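## Task

Bench tube preparation, in this order: (1) Take tube A (orange cap, currently in rack RK well B3), stand it upright on the centre of the balance pan, close the balance door and press PRINT; tube C (green cap, sitting in mixer MX bore A4) must stay outside the balance's glass enclosure during this weighing. (2) Seat tube A fully, down to the bottom, in bore C4 of dry block DB. (3) Weigh tube C by the same procedure (centre of pan, door closed, PRINT pressed). (4) Seat tube C fully in well C5 of rack RK. (5) Close the balance door. (6) Seat tube B (yellow cap, in RK D6) fully in bore B5 of the mixer MX. (7) Press the mixer's START key and keep tube B in that bore until the green lamp on the mixer's top has gone dark. (8) Set the spectrophotometer SP lever UP, pushed back to its furthest stop. Throughout: other people's tubes must remain seated in their bores and wells and must never be gripped; every station must remain upright and flat on the bench mat. At the end, release the gripper and move the arm away.

## Robot and tools

Robot: one 6-joint arm with a two-finger parallel gripper. The fingers extend along the gripper's own +z axis and close along its y axis. The reported hand point (end_effector_position) lies between the finger pads, roughly 1 cm short of the tips.

Frame: all positions are in the scene frame, in metres. Origin is on the tabletop straight under the arm base; +z is up; looking along +x, +y points left. The base may sit slightly tilted. Orientations are quaternions written w first (qw, qx, qy, qz).

Bench layout: the tube rack RK is closest to the base. Further out, left to right: magnet block MG, mixer MX, dry block DB, spectrophotometer SP, balance BAL. None is fastened, so they can be shoved or tipped. Looking at a station from its front, row A is the closest row and column 1 the leftmost. The balance door is the top pane of its glass box and opens by sliding away from the viewer; PRINT is the white key on the sloped front, and the balance's green lamp lights when PRINT is pressed with the door closed (even with nothing on the pan). The mixer START key is on its sloped front; if the shaking block is held or bumped the run aborts and a red lamp shows, so start it again. START is ignored while a run is going.

A row: 8 numbers [x, y, z, qw, qx, qy, qz, opening]. x, y, z is an absolute hand position and the quaternion an absolute hand orientation, both in the scene frame. opening runs from -1 (closed) to +1 (fully open, 0.094 m); it is a commanded finger opening, not an offset. To grip, command about 0.03 below the current grip_measured; a smaller gap grips more gently. Readings may be off by about 1 mm throughout a scene.

execute_actions(actions): a list of actions, run in sequence. Each action is a table of 1 to 15 rows, one row per control step of 1/30 s; if fewer than 15 rows are given, the final row is repeated to fill 15 steps. An empty list just reports state and images. A target more than 0.6 m from the hand's position at the start of its action, measured along any hand axis, is refused; if the first action fails this against the last reported state, or any action is malformed, nothing runs. Repeat the desired quaternion in every row rather than copying the drifted reported one.

move(target, speed, blocking): target is one row (absolute pose plus opening), reached on a straight path from the current hand pose. speed is the path's top speed in m/s, 0.002 to 0.5 (default 0.25); rotation is capped at twice that in rad/s. Paths last 0.5 to 10 s and are cut off after 10 s. The opening is applied at the start. The path ignores obstacles; faster contact hits harder, and aiming further past a contact presses harder. The result adds a 'move:' line with the outcome (done, off_target, moving, held, fault), the limits that applied (paced = pose clipped; held = a check blocked some steps, after which the arm may surge) and the distance from target. blocking=false returns after 0.5 s while the arm keeps going; then only wait or stop are accepted until the move has ended.

wait(seconds): 0 to 10; lets the scene run holding the last command, returning early if a running move ends. stop(): brakes a running move (needs stopping room; fingers continue). zoom_image(camera, region): camera is cam_high (896x504, fixed) or cam_wrist (616x616, fisheye on the hand); region is [x0, y0, x1, y1] in that image's pixels, origin top-left, at most 504x504. finished_scene(scene): ends scene 1 or 2 once the goal holds; irreversible.

Motion behaviour: each control step clips the command to within 70 mm and 16 degrees of the measured pose, and the arm then tracks that clipped pose, favouring position over orientation. Far targets therefore take several actions. Hands often stop a centimetre or more short, usually low; tiny commanded moves of a few mm may do nothing. 'Hand target' in a result is the pose currently being driven toward. A 'pose unreachable' line means the clearance check (which includes the base mount) altered or blocked the command.

Result lines: end_effector_position and end_effector_quat_wxyz; grip_measured on the opening scale; Joint positions and velocities in the order waist, shoulder, elbow, wrist pitch, wrist yaw, wrist roll, then finger-pad gap in m. Joint ranges (rad): waist -2.880 to 2.880, shoulder 0.000 to 3.142, elbow 0.000 to 3.019, wrist pitch -1.693 to 1.571, wrist yaw -1.571 to 1.571, wrist roll -2.094 to 2.094. Joint torques are raw drive outputs with offsets, friction and noise. Step readings list hand positions, with HELD where a row was held back. The reported position gets less accurate at long reach. Camera calibration (K, distortion, T_world_to_cam) is given per camera and may be slightly off.

Cautions: nothing may leave the table. Avoid dropping tubes, slamming, hard impacts and heavy pushing; loose objects may occasionally get nudged by outside forces. Holding loads heats motors; a MOTOR HOT line warns from 85 °C, and at 100 °C the arm goes limp (OVER-TEMPERATURE FAULT). Any FAULT stops motion. Always press tubes fully down into their holes, never grip tubes belonging to others, keep stations level, and open the gripper and withdraw at the end.

Each tool is called after "Request:" as a command line: name --argument value for each argument, lists and objects as JSON in quotes; but a table of rows of numbers goes row by row, as --pt "numbers of a row", without its own name.

## Session

Request:
execute_actions --actions '[]'

Scene clock: 0.00 s.
end_effector_position=(-0.1326, +0.6414, +0.2092) grip_measured=+1.000 end_effector_quat_wxyz=(+0.306, +0.677, -0.627, -0.233)
Joint positions: [ 1.632  1.353  1.487 -1.046 -0.617 -0.074  0.094]
Joint velocities: [-0.015 -0.005 -0.007 -0.017  0.022 -0.066  0.   ]
Joint torques (N m, as the arm reports them, + toward a larger angle): no reading
Hand target: -0.132, +0.648, +0.210; +0.302, +0.678, -0.627, -0.236
camera_calibration (this result's frames):
cam_wrist: T_world_to_cam=[[0.715727, 0.0247382, -0.697942, 0.224116], [0.483807, -0.738283, 0.469967, 0.445526], [-0.503653, -0.674038, -0.540377, 0.605246], [0, 0, 0, 1]] pos_world=[-0.0711209, 0.731339, 0.274099]

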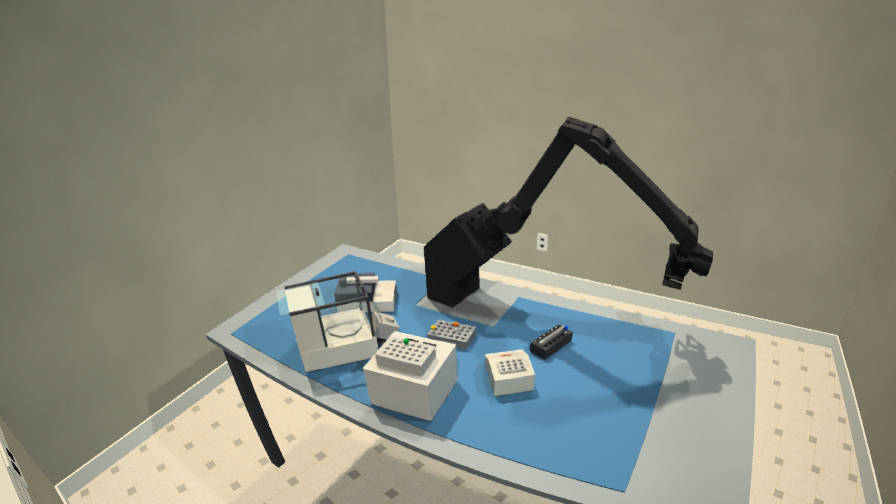

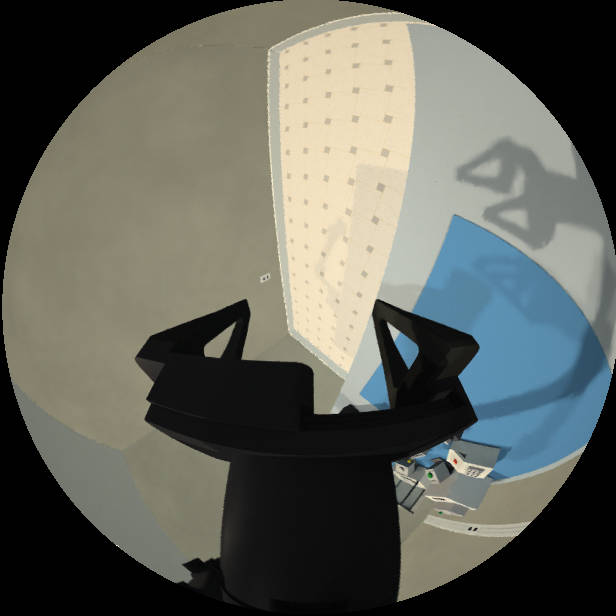

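Door appears open.

Request:
move --target '[0.25,0.4,0.3,0.17,-0.49,0.85,0.1,-0.4]' --speed 0.3

Request:
move --target '[0.3,-0.02,0.3,0.2,0,0.98,0,-0.4]' --speed 0.3

Request:
zoom_image --camera "cam_wrist" --region '[80,60,580,360]'

Request:
zoom_image --camera "cam_high" --region '[270,250,590,430]'

Scene clock: 2.60 s.
end_effector_position=(+0.2547, +0.3999, +0.3060) grip_measured=-0.397 end_effector_quat_wxyz=(+0.173, -0.490, +0.849, +0.092)
Joint positions: [ 0.448  0.671  0.715 -0.591 -0.701 -0.08   0.028]
Joint velocities: [-0.005 -0.005  0.002  0.002  0.007  0.095 -0.001]
Joint torques (N m, as the arm reports them, + toward a larger angle): [-0.36 -4.    7.17  1.61 -0.05 -0.14]
Hand target: +0.255, +0.400, +0.303; +0.174, -0.499, +0.844, +0.093
Off the commanded pose: 0.008 m, 1 deg.
move: done
camera_calibration (this result's frames):
cam_wrist: T_world_to_cam=[[0.860644, -0.508671, 0.023341, -0.0238919], [-0.500726, -0.837091, 0.220345, 0.401043], [-0.0925445, -0.201326, -0.975143, 0.5291], [0, 0, 0, 1]] pos_world=[0.27034, 0.430078, 0.428138]

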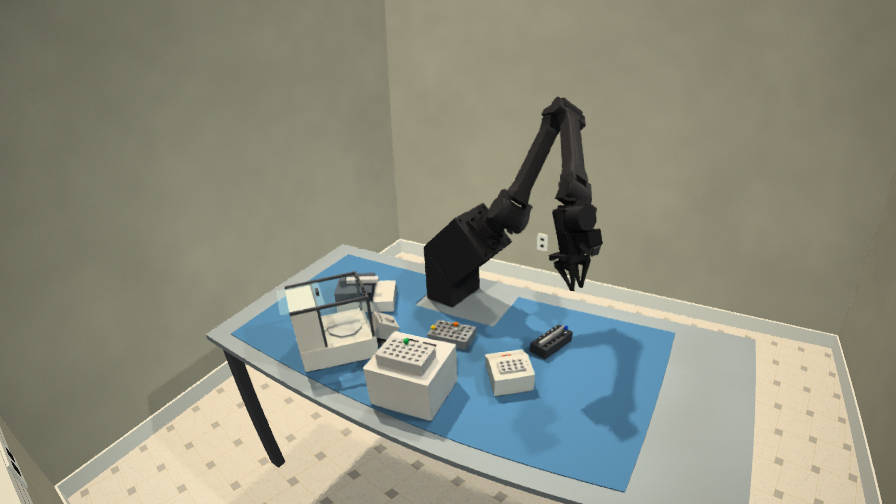

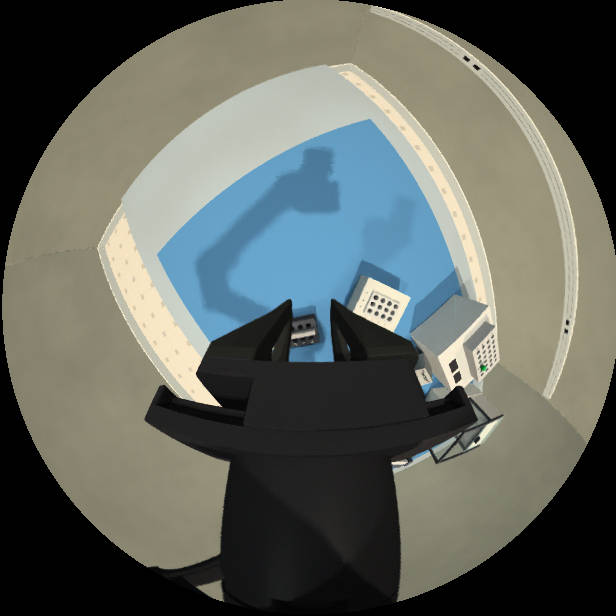

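Scene clock: 4.90 s.
end_effector_position=(+0.2847, -0.0269, +0.2853) grip_measured=-0.397 end_effector_quat_wxyz=(+0.183, +0.023, +0.983, -0.001)
Joint positions: [-0.659  1.447  0.467 -0.604 -0.891 -0.422  0.028]
Joint velocities: [-0.015  0.005 -0.007 -0.017 -0.007  0.022  0.001]
Joint torques (N m, as the arm reports them, + toward a larger angle): [-4.34 -1.82 10.44  1.54 -0.04 -0.13]
Hand target: +0.305, -0.030, +0.300; +0.199, -0.004, +0.980, -0.015
Off the commanded pose: 0.022 m, 3 deg.
move: off_target
camera_calibration (this result's frames):
cam_wrist: T_world_to_cam=[[-0.0536061, -0.998551, 0.00473326, -0.0138897], [-0.967773, 0.0531207, 0.246156, 0.212833], [-0.246051, 0.00861474, -0.969219, 0.473394], [0, 0, 0, 1]] pos_world=[0.321709, -0.0292536, 0.406498]

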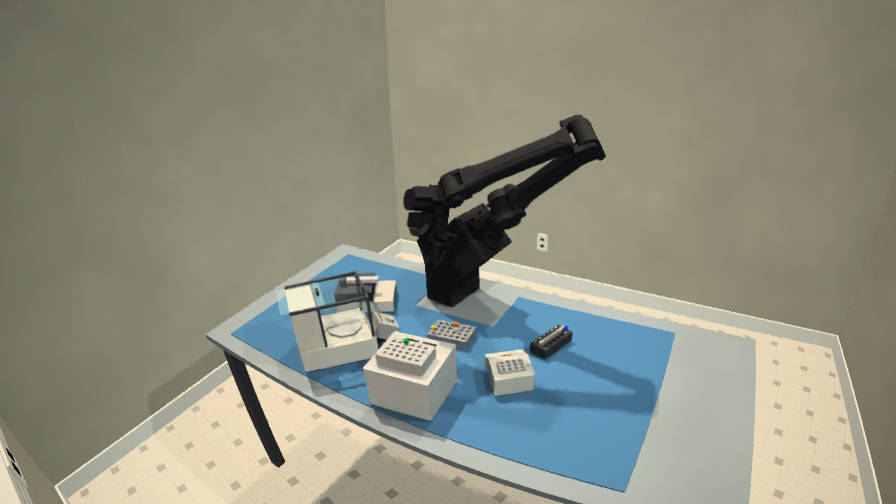

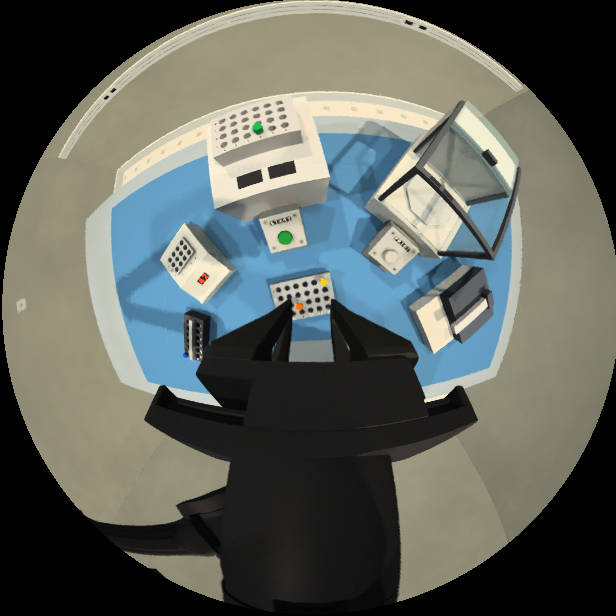

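Region (80, 60, 580, 360) of cam_wrist's 616x616 image, scaled by 1.008, with more detail than that image has; it fills the top 302 rows of this view, and the rest is white.

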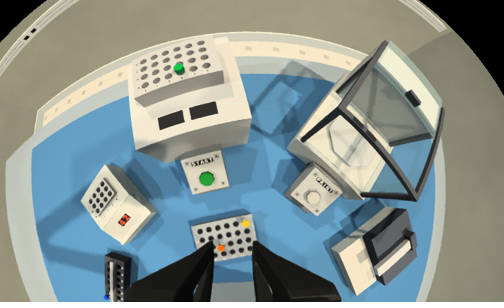

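Region (270, 250, 590, 430) of cam_high's 896x504 image, scaled by 1.575, with more detail than that image has; it fills the top 284 rows of this view, and the rest is white.

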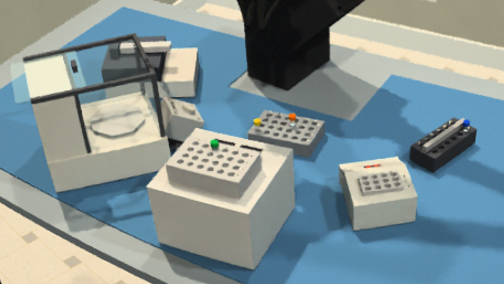

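Request:
move --target '[0.228,0.0,0.085,0.2,0,0.98,0,-0.4]' --speed 0.2

Scene clock: 6.97 s.
end_effector_position=(+0.2416, +0.0014, +0.0785) grip_measured=-0.397 end_effector_quat_wxyz=(+0.214, -0.011, +0.977, +0.011)
Joint positions: [ 0.072  2.33   0.178  1.356 -0.625  0.533  0.028]
Joint velocities: [ 0.005 -0.005  0.012  0.022 -0.081  0.037  0.001]
Joint torques (N m, as the arm reports them, + toward a larger angle): [-4.81 -3.61 -5.85  1.67  0.3   0.25]
Hand target: +0.228, +0.003, +0.079; +0.202, +0.001, +0.979, +0.010
Off the commanded pose: 0.015 m, 2 deg.
move: off_target
camera_calibration (this result's frames):
cam_wrist: T_world_to_cam=[[0.0186542, -0.999809, -0.005836, -0.00362099], [-0.982662, -0.0194106, 0.184388, 0.229082], [-0.184466, 0.0022952, -0.982836, 0.248273], [0, 0, 0, 1]] pos_world=[0.270976, 0.000256478, 0.201751]

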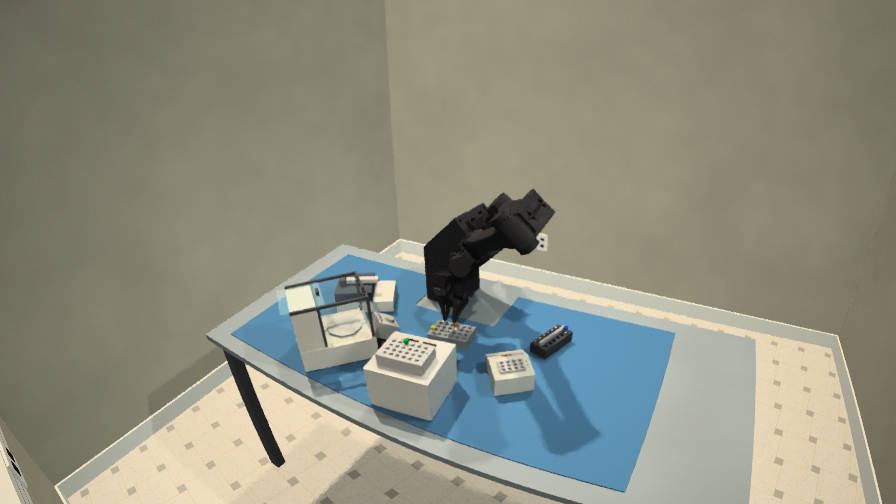

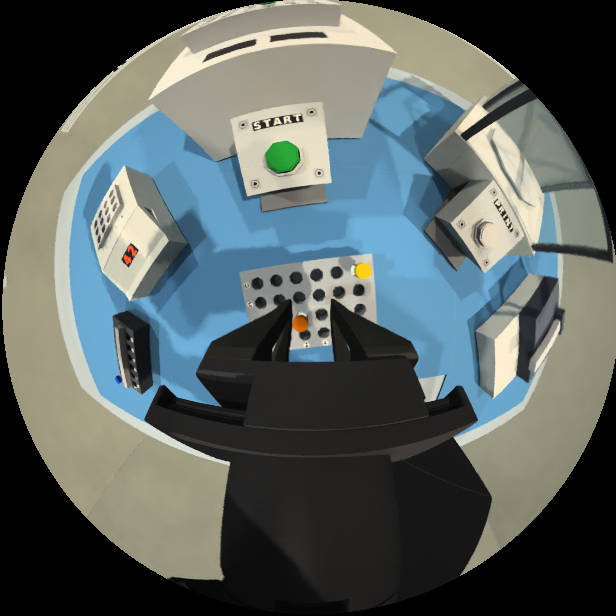

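Request:
move --target '[0.226,0.011,0.074,0.187,0.171,0.967,-0.033,-0.4]' --speed 0.15

Scene clock: 8.97 s.
end_effector_position=(+0.2426, +0.0128, +0.0714) grip_measured=-0.397 end_effector_quat_wxyz=(+0.200, +0.158, +0.967, -0.024)
Joint positions: [ 0.219  2.111  0.171  1.081 -0.433  0.914  0.028]
Joint velocities: [-0.005 -0.005 -0.002 -0.007 -0.037  0.022 -0.   ]
Joint torques (N m, as the arm reports them, + toward a larger angle): [-4.26 -5.22 -6.09  0.29  0.4   0.18]
Hand target: +0.227, +0.013, +0.073; +0.187, +0.172, +0.967, -0.031
Off the commanded pose: 0.017 m, 2 deg.
move: off_target
camera_calibration (this result's frames):
cam_wrist: T_world_to_cam=[[-0.323594, -0.946178, -0.00587685, 0.0900682], [-0.925504, 0.315219, 0.209949, 0.211687], [-0.196797, 0.0733773, -0.977695, 0.24318], [0, 0, 0, 1]] pos_world=[0.27292, 0.000648741, 0.193841]

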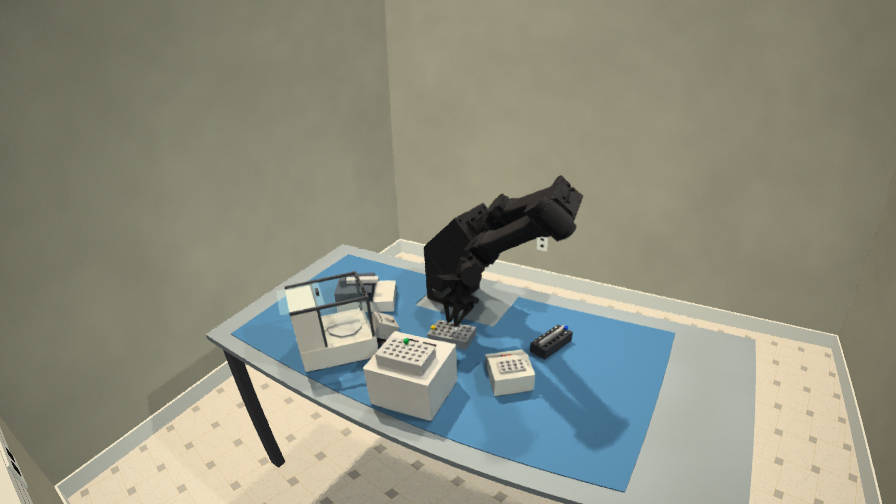

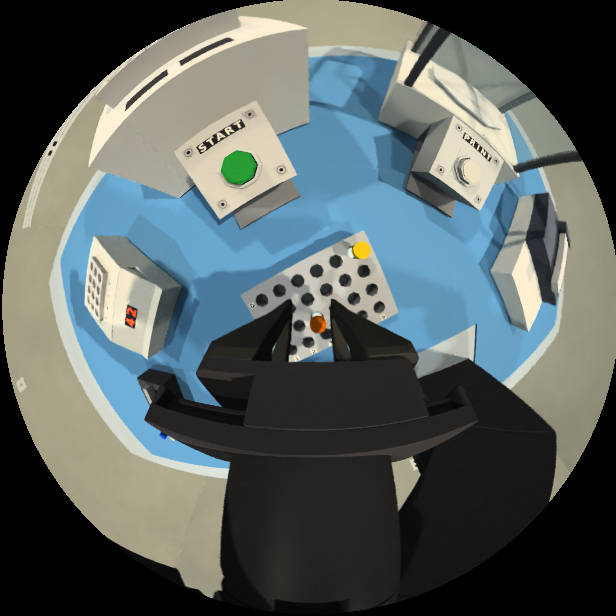

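Request:
move --target '[0.213,0.009,0.072,0.187,0.171,0.967,-0.033,-0.4]' --speed 0.04

Request:
move --target '[0.224,0.010,0.049,0.187,0.171,0.967,-0.033,-0.4]' --speed 0.04

Scene clock: 10.33 s.
end_effector_position=(+0.2289, +0.0089, +0.0692) grip_measured=-0.397 end_effector_quat_wxyz=(+0.198, +0.160, +0.967, -0.028)
Joint positions: [ 0.236  2.18   0.151  1.168 -0.419  0.927  0.028]
Joint velocities: [ 0.005 -0.005  0.027  0.007 -0.022  0.022 -0.001]
Joint torques (N m, as the arm reports them, + toward a larger angle): [-4.19 -2.99 -6.78  1.43  0.45  0.2 ]
Hand target: +0.213, +0.008, +0.072; +0.187, +0.171, +0.967, -0.033
Off the commanded pose: 0.016 m, 2 deg.
move: off_target
camera_calibration (this result's frames):
cam_wrist: T_world_to_cam=[[-0.328068, -0.944654, 0.000371706, 0.082556], [-0.923025, 0.32064, 0.212638, 0.1999], [-0.200989, 0.0694167, -0.977131, 0.239632], [0, 0, 0, 1]] pos_world=[0.25976, -0.00274361, 0.191614]

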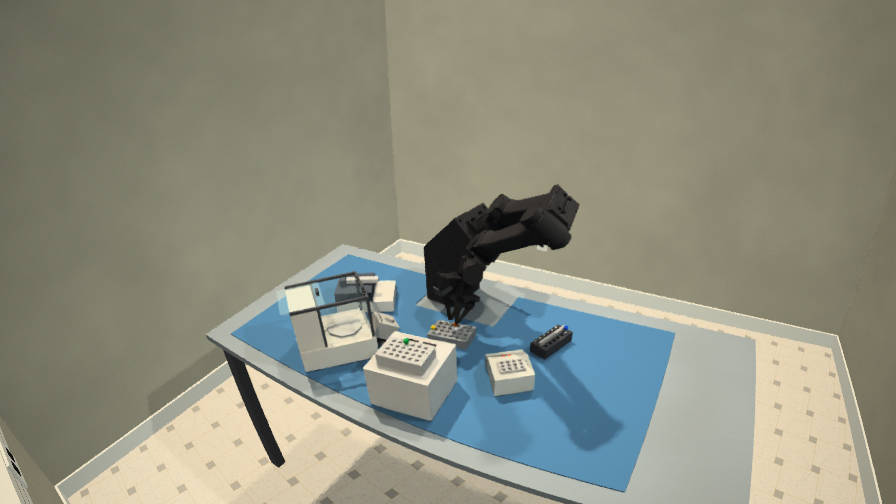

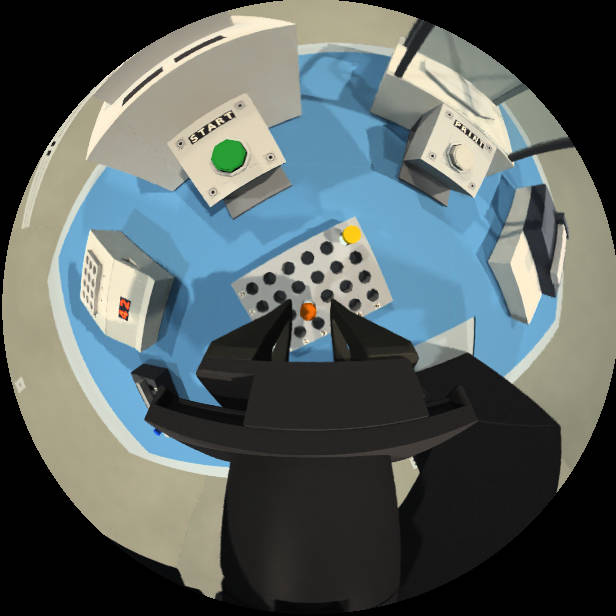

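Scene clock: 11.13 s.
end_effector_position=(+0.2227, +0.0092, +0.0520) grip_measured=-0.397 end_effector_quat_wxyz=(+0.186, +0.168, +0.967, -0.036)
Joint positions: [ 0.31   2.225  0.173  1.18  -0.375  0.985  0.028]
Joint velocities: [-0.015 -0.005 -0.007  0.017 -0.007 -0.051 -0.001]
Joint torques (N m, as the arm reports them, + toward a larger angle): [-4.29 -3.48 -4.49  1.34  0.48  0.17]
Hand target: +0.224, +0.011, +0.048; +0.186, +0.171, +0.967, -0.032
Off the commanded pose: 0.003 m, 1 deg.
move: done
camera_calibration (this result's frames):
cam_wrist: T_world_to_cam=[[-0.34501, -0.938422, 0.0182268, 0.0835862], [-0.911318, 0.339567, 0.232796, 0.193913], [-0.22465, 0.0637065, -0.972355, 0.226644], [0, 0, 0, 1]] pos_world=[0.25647, -0.00184601, 0.173713]

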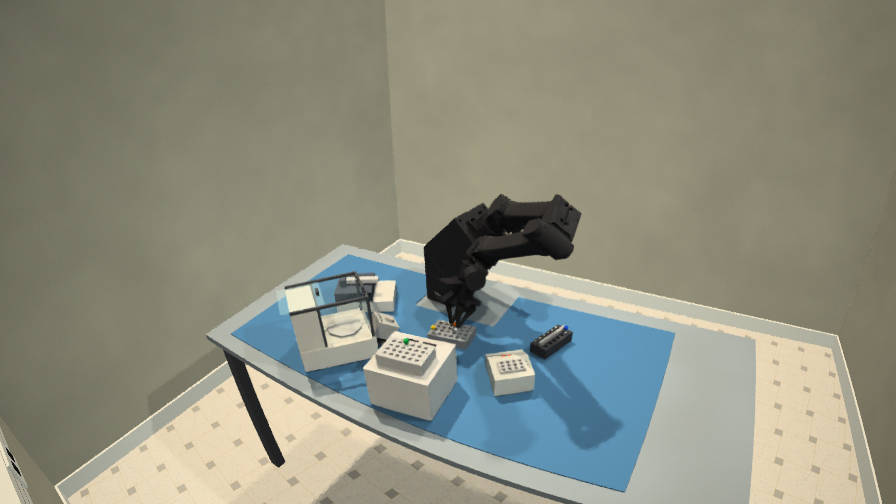

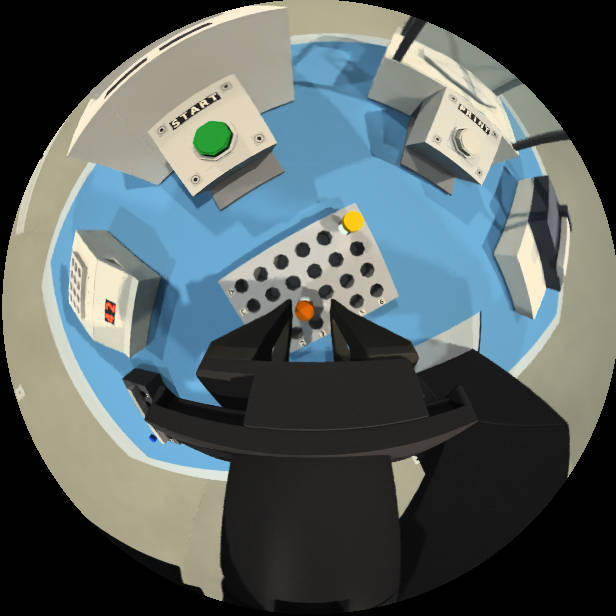

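Request:
execute_actions --actions '[[[0.228,0.016,0.048,0.187,0.171,0.967,-0.033,-0.4]]]'

Scene clock: 11.77 s.
end_effector_position=(+0.2266, +0.0141, +0.0511) grip_measured=-0.397 end_effector_quat_wxyz=(+0.189, +0.168, +0.967, -0.034)
Joint positions: [ 0.325  2.201  0.178  1.163 -0.364  1.001  0.028]
Joint velocities: [ 0.005 -0.015 -0.007 -0.007 -0.007  0.007 -0.001]
Joint torques (N m, as the arm reports them, + toward a larger angle): [-4.17 -5.17 -4.6   0.29  0.42  0.22]
Hand target: +0.228, +0.016, +0.048; +0.187, +0.171, +0.967, -0.033
Off the commanded pose: 0.004 m, 0 deg.
Step readings (end_effector_position):
0: (+0.2229, +0.0093, +0.0521)
1: (+0.2231, +0.0088, +0.0521)
2: (+0.2231, +0.0092, +0.0520)
4: (+0.2237, +0.0117, +0.0518)
8: (+0.2266, +0.0143, +0.0513)
15: end_effector_position above
camera_calibration (this result's frames):
cam_wrist: T_world_to_cam=[[-0.344235, -0.938787, 0.013452, 0.0896297], [-0.913038, 0.338063, 0.228199, 0.196649], [-0.218778, 0.0662718, -0.973522, 0.22496], [0, 0, 0, 1]] pos_world=[0.259618, 0.0027549, 0.172923]

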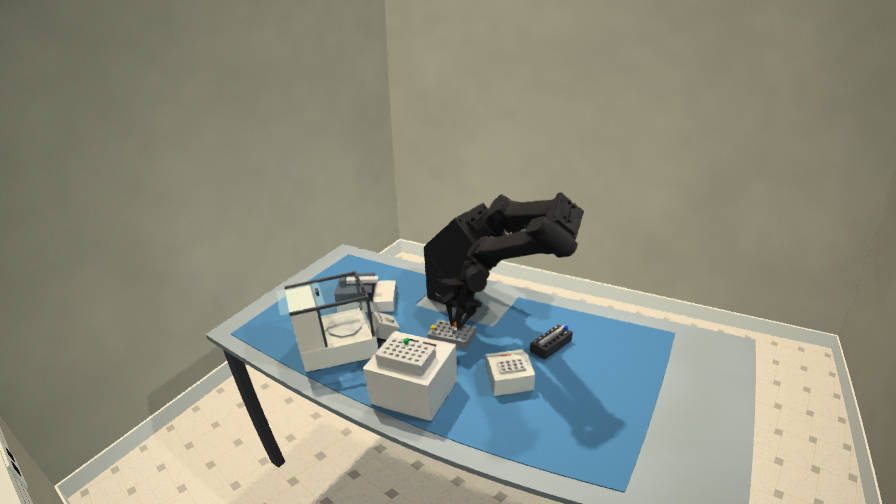

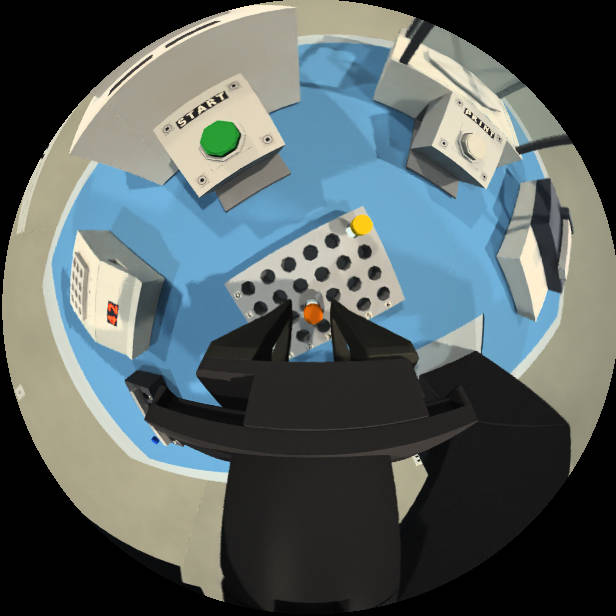

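Request:
execute_actions --actions '[[[0.227,0.015,0.048,0.187,0.171,0.967,-0.033,-0.5],[0.227,0.015,0.048,0.187,0.171,0.967,-0.033,-0.55],[0.227,0.015,0.048,0.187,0.171,0.967,-0.033,-0.6],[0.227,0.015,0.048,0.187,0.171,0.967,-0.033,-0.64],[0.227,0.015,0.048,0.187,0.171,0.967,-0.033,-0.67],[0.227,0.015,0.048,0.187,0.171,0.967,-0.033,-0.7],[0.227,0.015,0.048,0.187,0.171,0.967,-0.033,-0.72],[0.227,0.015,0.048,0.187,0.171,0.967,-0.033,-0.74],[0.227,0.015,0.048,0.187,0.171,0.967,-0.033,-0.76],[0.227,0.015,0.048,0.187,0.171,0.967,-0.033,-0.785]]]'

Request:
move --target '[0.216,0.012,0.092,0.187,0.171,0.967,-0.033,-0.785]' --speed 0.04

Request:
move --target '[0.28,-0.12,0.32,0.19,0.311,0.929,-0.063,-0.785]' --speed 0.2

Request:
move --target '[0.44,-0.27,0.31,0.19,0.311,0.929,-0.063,-0.785]' --speed 0.2

Scene clock: 12.77 s.
end_effector_position=(+0.2266, +0.0141, +0.0511) grip_measured=-0.769 end_effector_quat_wxyz=(+0.189, +0.168, +0.967, -0.034)
Joint positions: [ 0.325  2.201  0.178  1.163 -0.364  1.001  0.011]
Joint velocities: [ 0.005 -0.024 -0.002 -0.007 -0.037 -0.066 -0.001]
Joint torques (N m, as the arm reports them, + toward a larger angle): [-4.34 -4.37 -4.58  0.56  0.39  0.16]
Hand target: +0.227, +0.015, +0.048; +0.187, +0.171, +0.967, -0.033
Off the commanded pose: 0.003 m, 0 deg.
Step readings (end_effector_position):
0: (+0.2266, +0.0141, +0.0511)
1: (+0.2266, +0.0141, +0.0511)
2: (+0.2266, +0.0141, +0.0511)
4: (+0.2266, +0.0141, +0.0511)
8: (+0.2266, +0.0141, +0.0511)
15: end_effector_position above
camera_calibration (this result's frames):
cam_wrist: T_world_to_cam=[[-0.344567, -0.938667, 0.0133082, 0.0897107], [-0.91293, 0.338355, 0.228199, 0.19662], [-0.218706, 0.0664805, -0.973523, 0.224941], [0, 0, 0, 1]] pos_world=[0.259608, 0.00272679, 0.172923]

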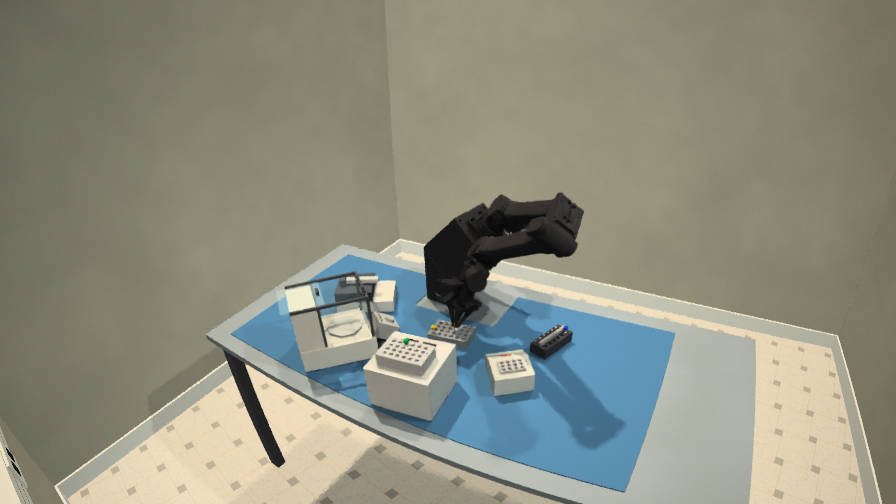

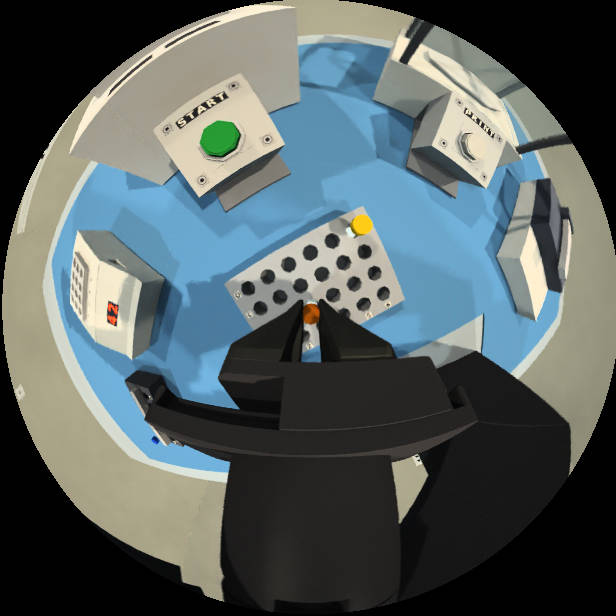

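Scene clock: 14.13 s.
end_effector_position=(+0.2292, +0.0136, +0.0886) grip_measured=-0.769 end_effector_quat_wxyz=(+0.196, +0.169, +0.966, -0.026)
Joint positions: [ 0.178  2.045  0.121  1.038 -0.46   0.894  0.011]
Joint velocities: [-0.005 -0.015  0.002 -0.032 -0.037  0.022  0.001]
Joint torques (N m, as the arm reports them, + toward a larger angle): [-5.56 -4.83 -5.68  0.28  0.24 -0.14]
Hand target: +0.217, +0.011, +0.093; +0.188, +0.170, +0.967, -0.035
Off the commanded pose: 0.014 m, 1 deg.
move: off_target
camera_calibration (this result's frames):
cam_wrist: T_world_to_cam=[[-0.343987, -0.938958, -0.00547331, 0.0911598], [-0.916974, 0.334667, 0.217156, 0.192558], [-0.202069, 0.0797176, -0.976122, 0.258287], [0, 0, 0, 1]] pos_world=[0.26012, 0.000562547, 0.210804]

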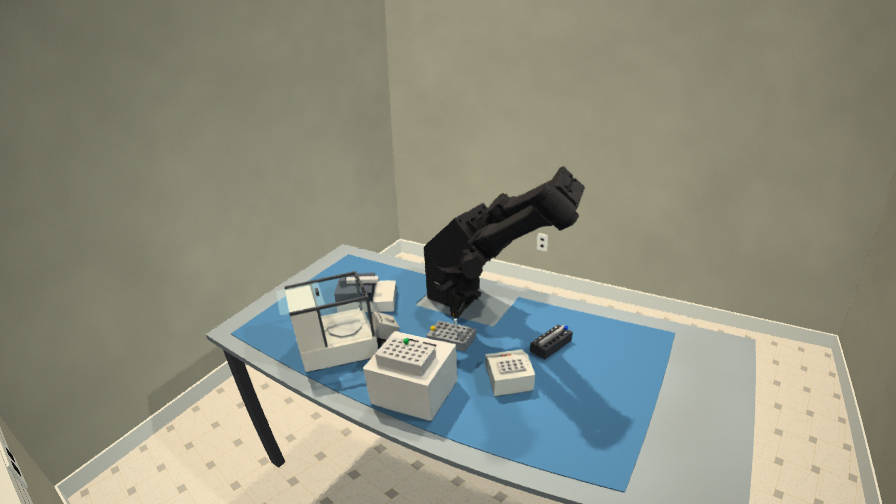

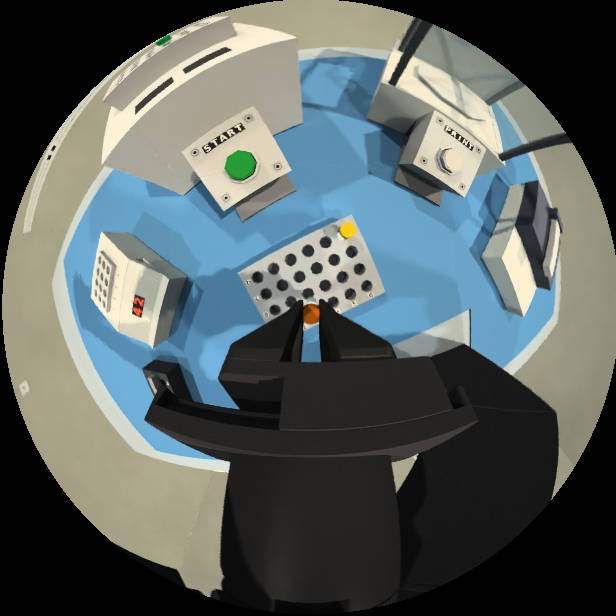

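Scene clock: 16.00 s.
end_effector_position=(+0.2681, -0.1214, +0.3185) grip_measured=-0.769 end_effector_quat_wxyz=(+0.187, +0.322, +0.925, -0.073)
Joint positions: [-0.84   1.585  0.557 -0.612 -0.645 -0.017  0.011]
Joint velocities: [ 0.005 -0.015 -0.002 -0.002  0.007 -0.037  0.001]
Joint torques (N m, as the arm reports them, + toward a larger angle): [-4.96 -2.22 10.84  0.36  0.12 -0.14]
Hand target: +0.278, -0.127, +0.328; +0.191, +0.310, +0.928, -0.077
Off the commanded pose: 0.012 m, 2 deg.
move: off_target
camera_calibration (this result's frames):
cam_wrist: T_world_to_cam=[[-0.628909, -0.777107, 0.024036, 0.0656641], [-0.756732, 0.618928, 0.21044, 0.217133], [-0.178411, 0.114159, -0.977311, 0.499533], [0, 0, 0, 1]] pos_world=[0.294731, -0.140388, 0.440928]

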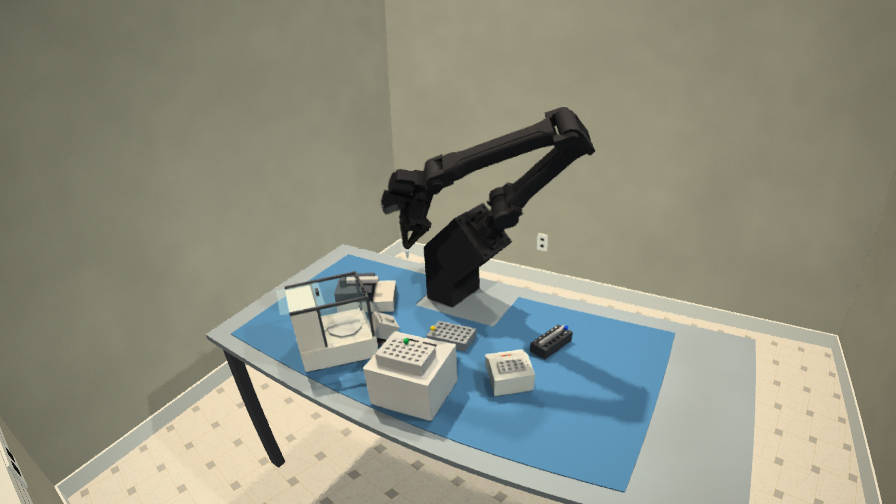

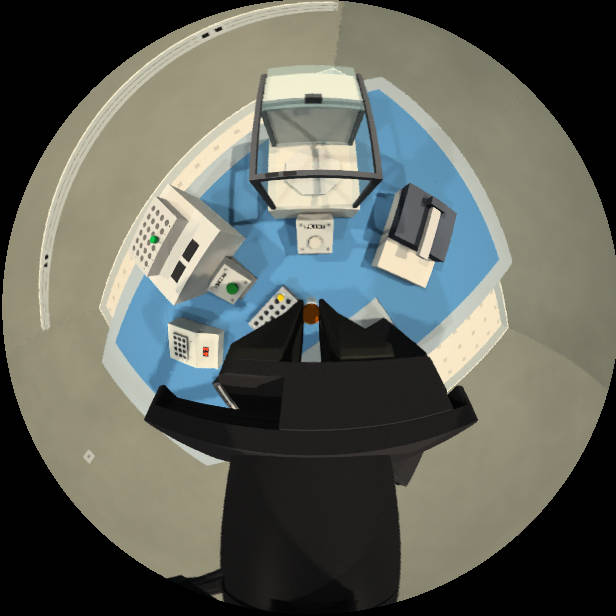

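Scene clock: 17.53 s.
end_effector_position=(+0.4259, -0.2678, +0.3075) grip_measured=-0.769 end_effector_quat_wxyz=(+0.190, +0.313, +0.929, -0.062)
Joint positions: [-0.749  2.144  1.101 -0.529 -0.674  0.083  0.011]
Joint velocities: [-0.005 -0.015  0.002 -0.007 -0.022  0.037 -0.001]
Joint torques (N m, as the arm reports them, + toward a larger angle): [-8.68 -9.1  10.41  0.77  0.01  0.21]
Hand target: +0.441, -0.269, +0.309; +0.191, +0.310, +0.929, -0.062
Off the commanded pose: 0.014 m, 0 deg.
move: off_target
camera_calibration (this result's frames):
cam_wrist: T_world_to_cam=[[-0.610633, -0.791883, 0.00698722, 0.0448876], [-0.772799, 0.597797, 0.213119, 0.429876], [-0.172942, 0.124738, -0.977001, 0.53406], [0, 0, 0, 1]] pos_world=[0.451979, -0.28805, 0.429849]

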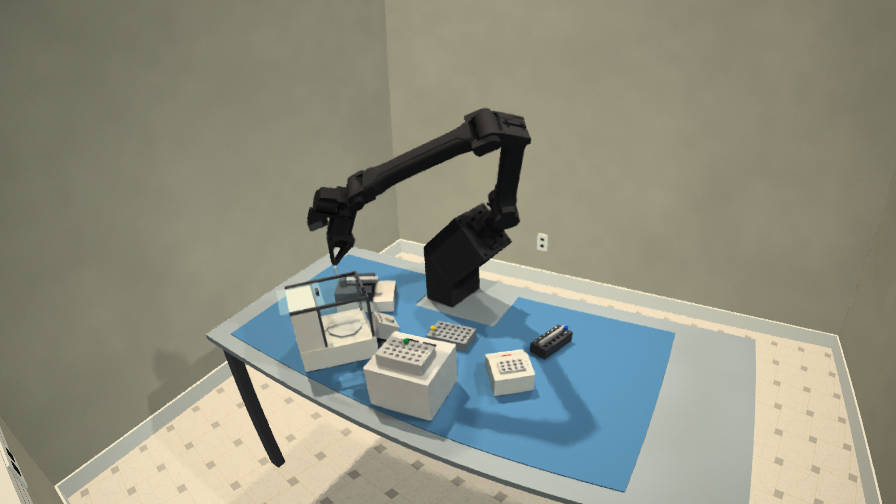

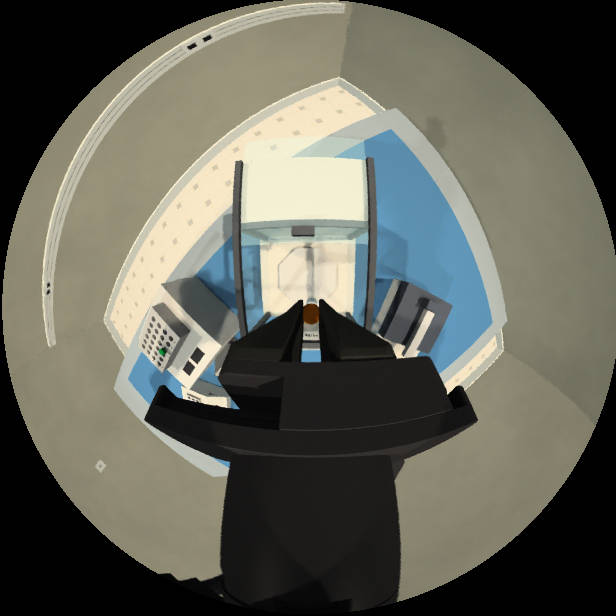

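Request:
move --target '[0.446,-0.276,0.19,0.19,0.311,0.929,-0.063,-0.785]' --speed 0.1

Scene clock: 19.43 s.
end_effector_position=(+0.4502, -0.2761, +0.1985) grip_measured=-0.769 end_effector_quat_wxyz=(+0.195, +0.304, +0.930, -0.062)
Joint positions: [-0.586  2.317  1.071 -0.182 -0.668  0.284  0.011]
Joint velocities: [-0.005 -0.015 -0.002 -0.002 -0.051 -0.007  0.   ]
Joint torques (N m, as the arm reports them, + toward a larger angle): [ -9.66 -10.11   5.16   1.74   0.26   0.21]
Hand target: +0.447, -0.275, +0.189; +0.190, +0.311, +0.929, -0.061
Off the commanded pose: 0.009 m, 1 deg.
move: done
camera_calibration (this result's frames):
cam_wrist: T_world_to_cam=[[-0.596849, -0.802331, 0.00598584, 0.0450954], [-0.784789, 0.585319, 0.203735, 0.480621], [-0.166967, 0.116902, -0.979008, 0.428342], [0, 0, 0, 1]] pos_world=[0.47562, -0.295209, 0.32116]

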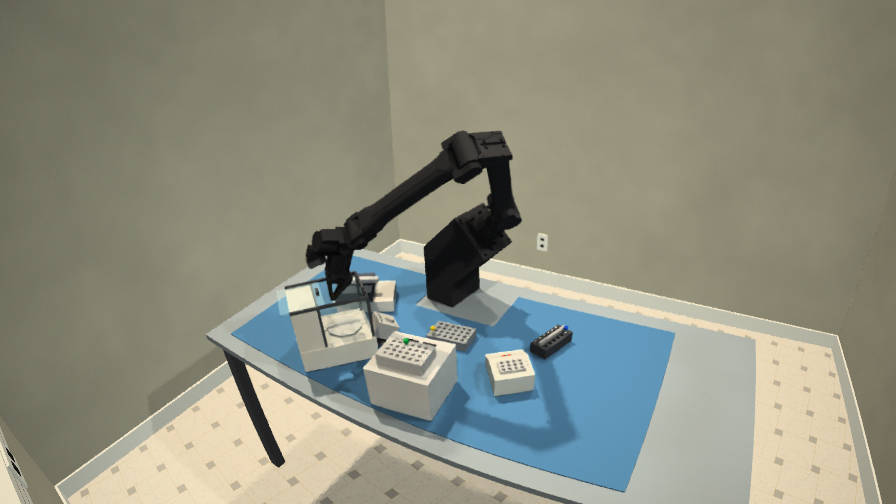

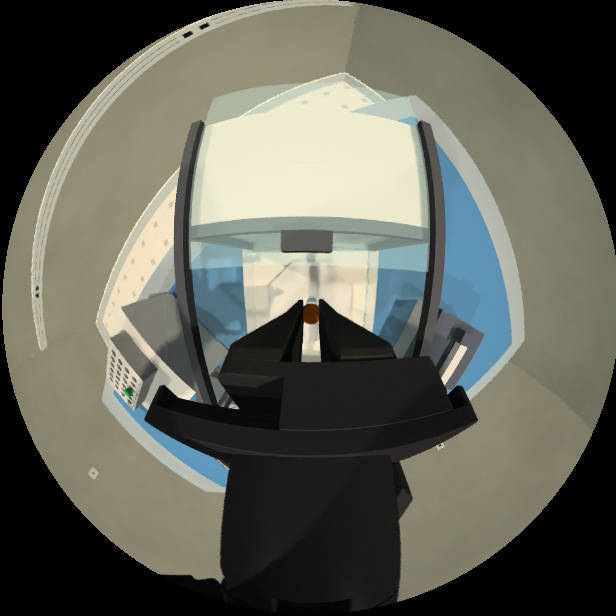

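Request:
move --target '[0.437,-0.268,0.142,0.19,0.311,0.929,-0.063,-0.785]' --speed 0.05

Request:
zoom_image --camera "cam_high" --region '[270,250,410,370]'

Scene clock: 21.17 s.
end_effector_position=(+0.4426, -0.2692, +0.1535) grip_measured=-0.769 end_effector_quat_wxyz=(+0.197, +0.305, +0.930, -0.063)
Joint positions: [-0.518  2.372  1.021 -0.019 -0.654  0.373  0.011]
Joint velocities: [-0.005 -0.005 -0.002  0.017 -0.051 -0.007 -0.   ]
Joint torques (N m, as the arm reports them, + toward a larger angle): [-10.    -9.5    4.11   1.78   0.26   0.19]
Hand target: +0.437, -0.268, +0.142; +0.190, +0.311, +0.929, -0.062
Off the commanded pose: 0.013 m, 1 deg.
move: off_target
camera_calibration (this result's frames):
cam_wrist: T_world_to_cam=[[-0.597661, -0.801724, 0.0063523, 0.0467787], [-0.785023, 0.586785, 0.19855, 0.481132], [-0.16291, 0.113679, -0.98007, 0.37973], [0, 0, 0, 1]] pos_world=[0.46752, -0.287985, 0.276336]

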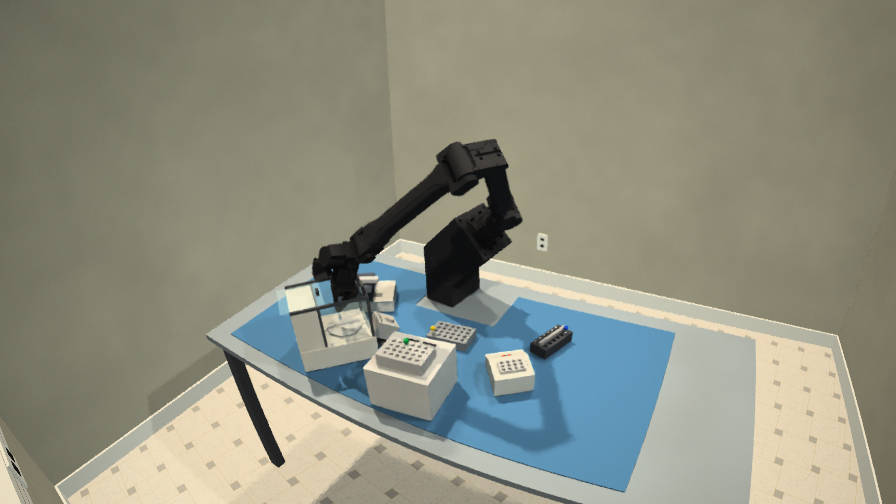

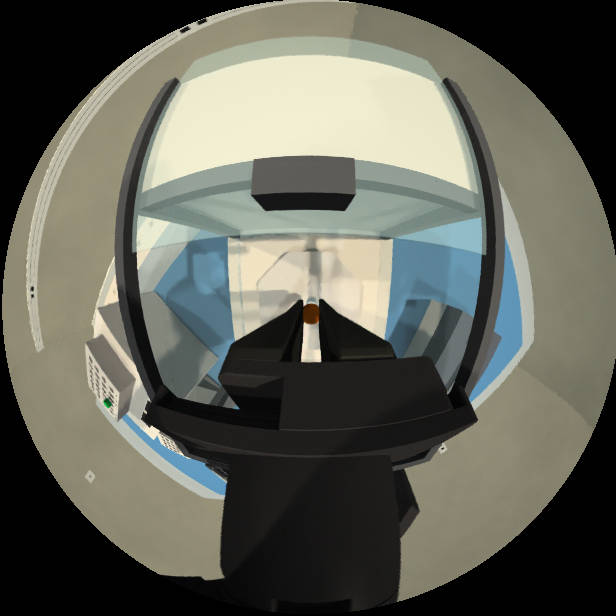

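Region (270, 250, 410, 370) of cam_high's 896x504 image, scaled by 3.600, with more detail than that image has; it fills the top 432 rows of this view, and the rest is white.

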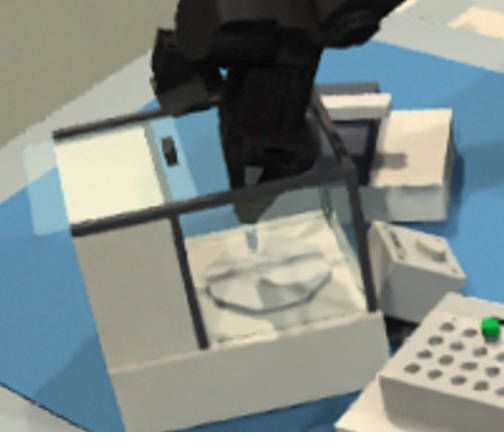

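Request:
move --target '[0.437,-0.268,0.126,0.19,0.311,0.929,-0.063,-0.785]' --speed 0.02

Request:
zoom_image --camera "cam_high" --region '[270,250,410,370]'

Scene clock: 23.00 s.
end_effector_position=(+0.4434, -0.2699, +0.1393) grip_measured=-0.769 end_effector_quat_wxyz=(+0.199, +0.305, +0.929, -0.063)
Joint positions: [-0.496  2.398  1.021  0.027 -0.647  0.404  0.011]
Joint velocities: [-0.005 -0.005 -0.022 -0.012 -0.007 -0.022 -0.001]
Joint torques (N m, as the arm reports them, + toward a larger angle): [-10.3   -9.54   3.81   1.77   0.3    0.17]
Hand target: +0.437, -0.268, +0.126; +0.190, +0.311, +0.929, -0.063
Off the commanded pose: 0.015 m, 1 deg.
move: off_target
camera_calibration (this result's frames):
cam_wrist: T_world_to_cam=[[-0.599062, -0.800677, 0.00645798, 0.0476526], [-0.784452, 0.588502, 0.195707, 0.48553], [-0.160498, 0.112174, -0.980641, 0.364644], [0, 0, 0, 1]] pos_world=[0.467946, -0.288484, 0.262256]

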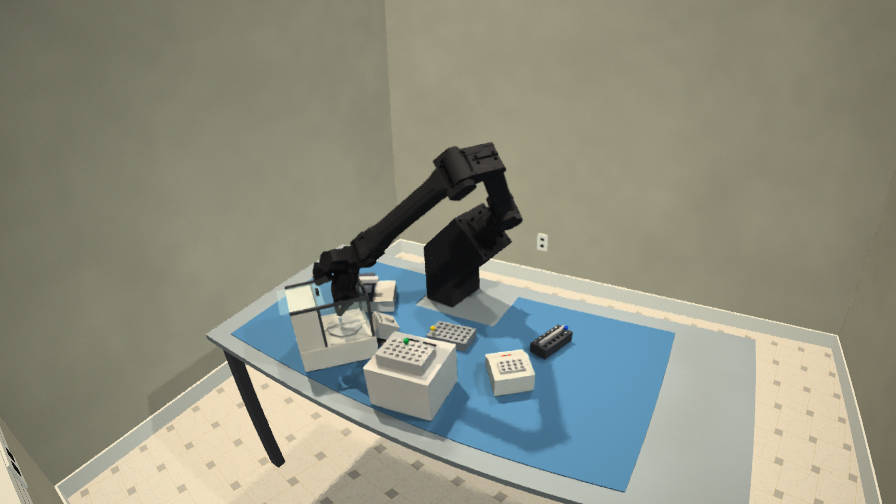

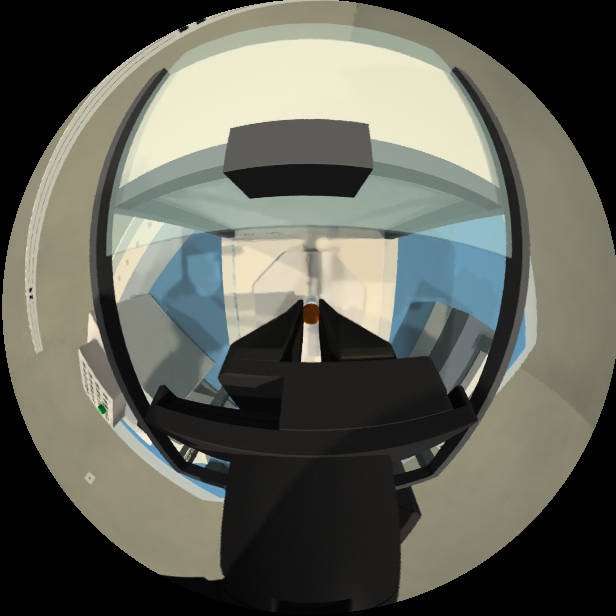

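Region (270, 250, 410, 370) of cam_high's 896x504 image, scaled by 3.600, with more detail than that image has; it fills the top 432 rows of this view, and the rest is white.

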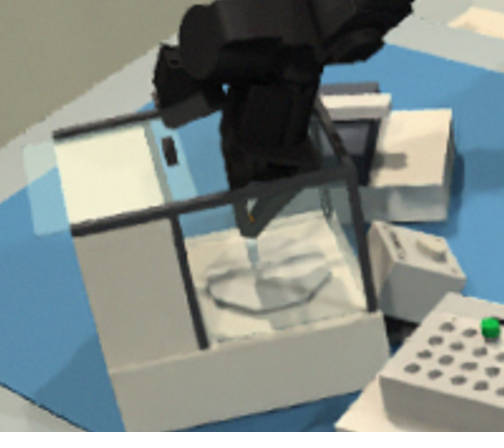

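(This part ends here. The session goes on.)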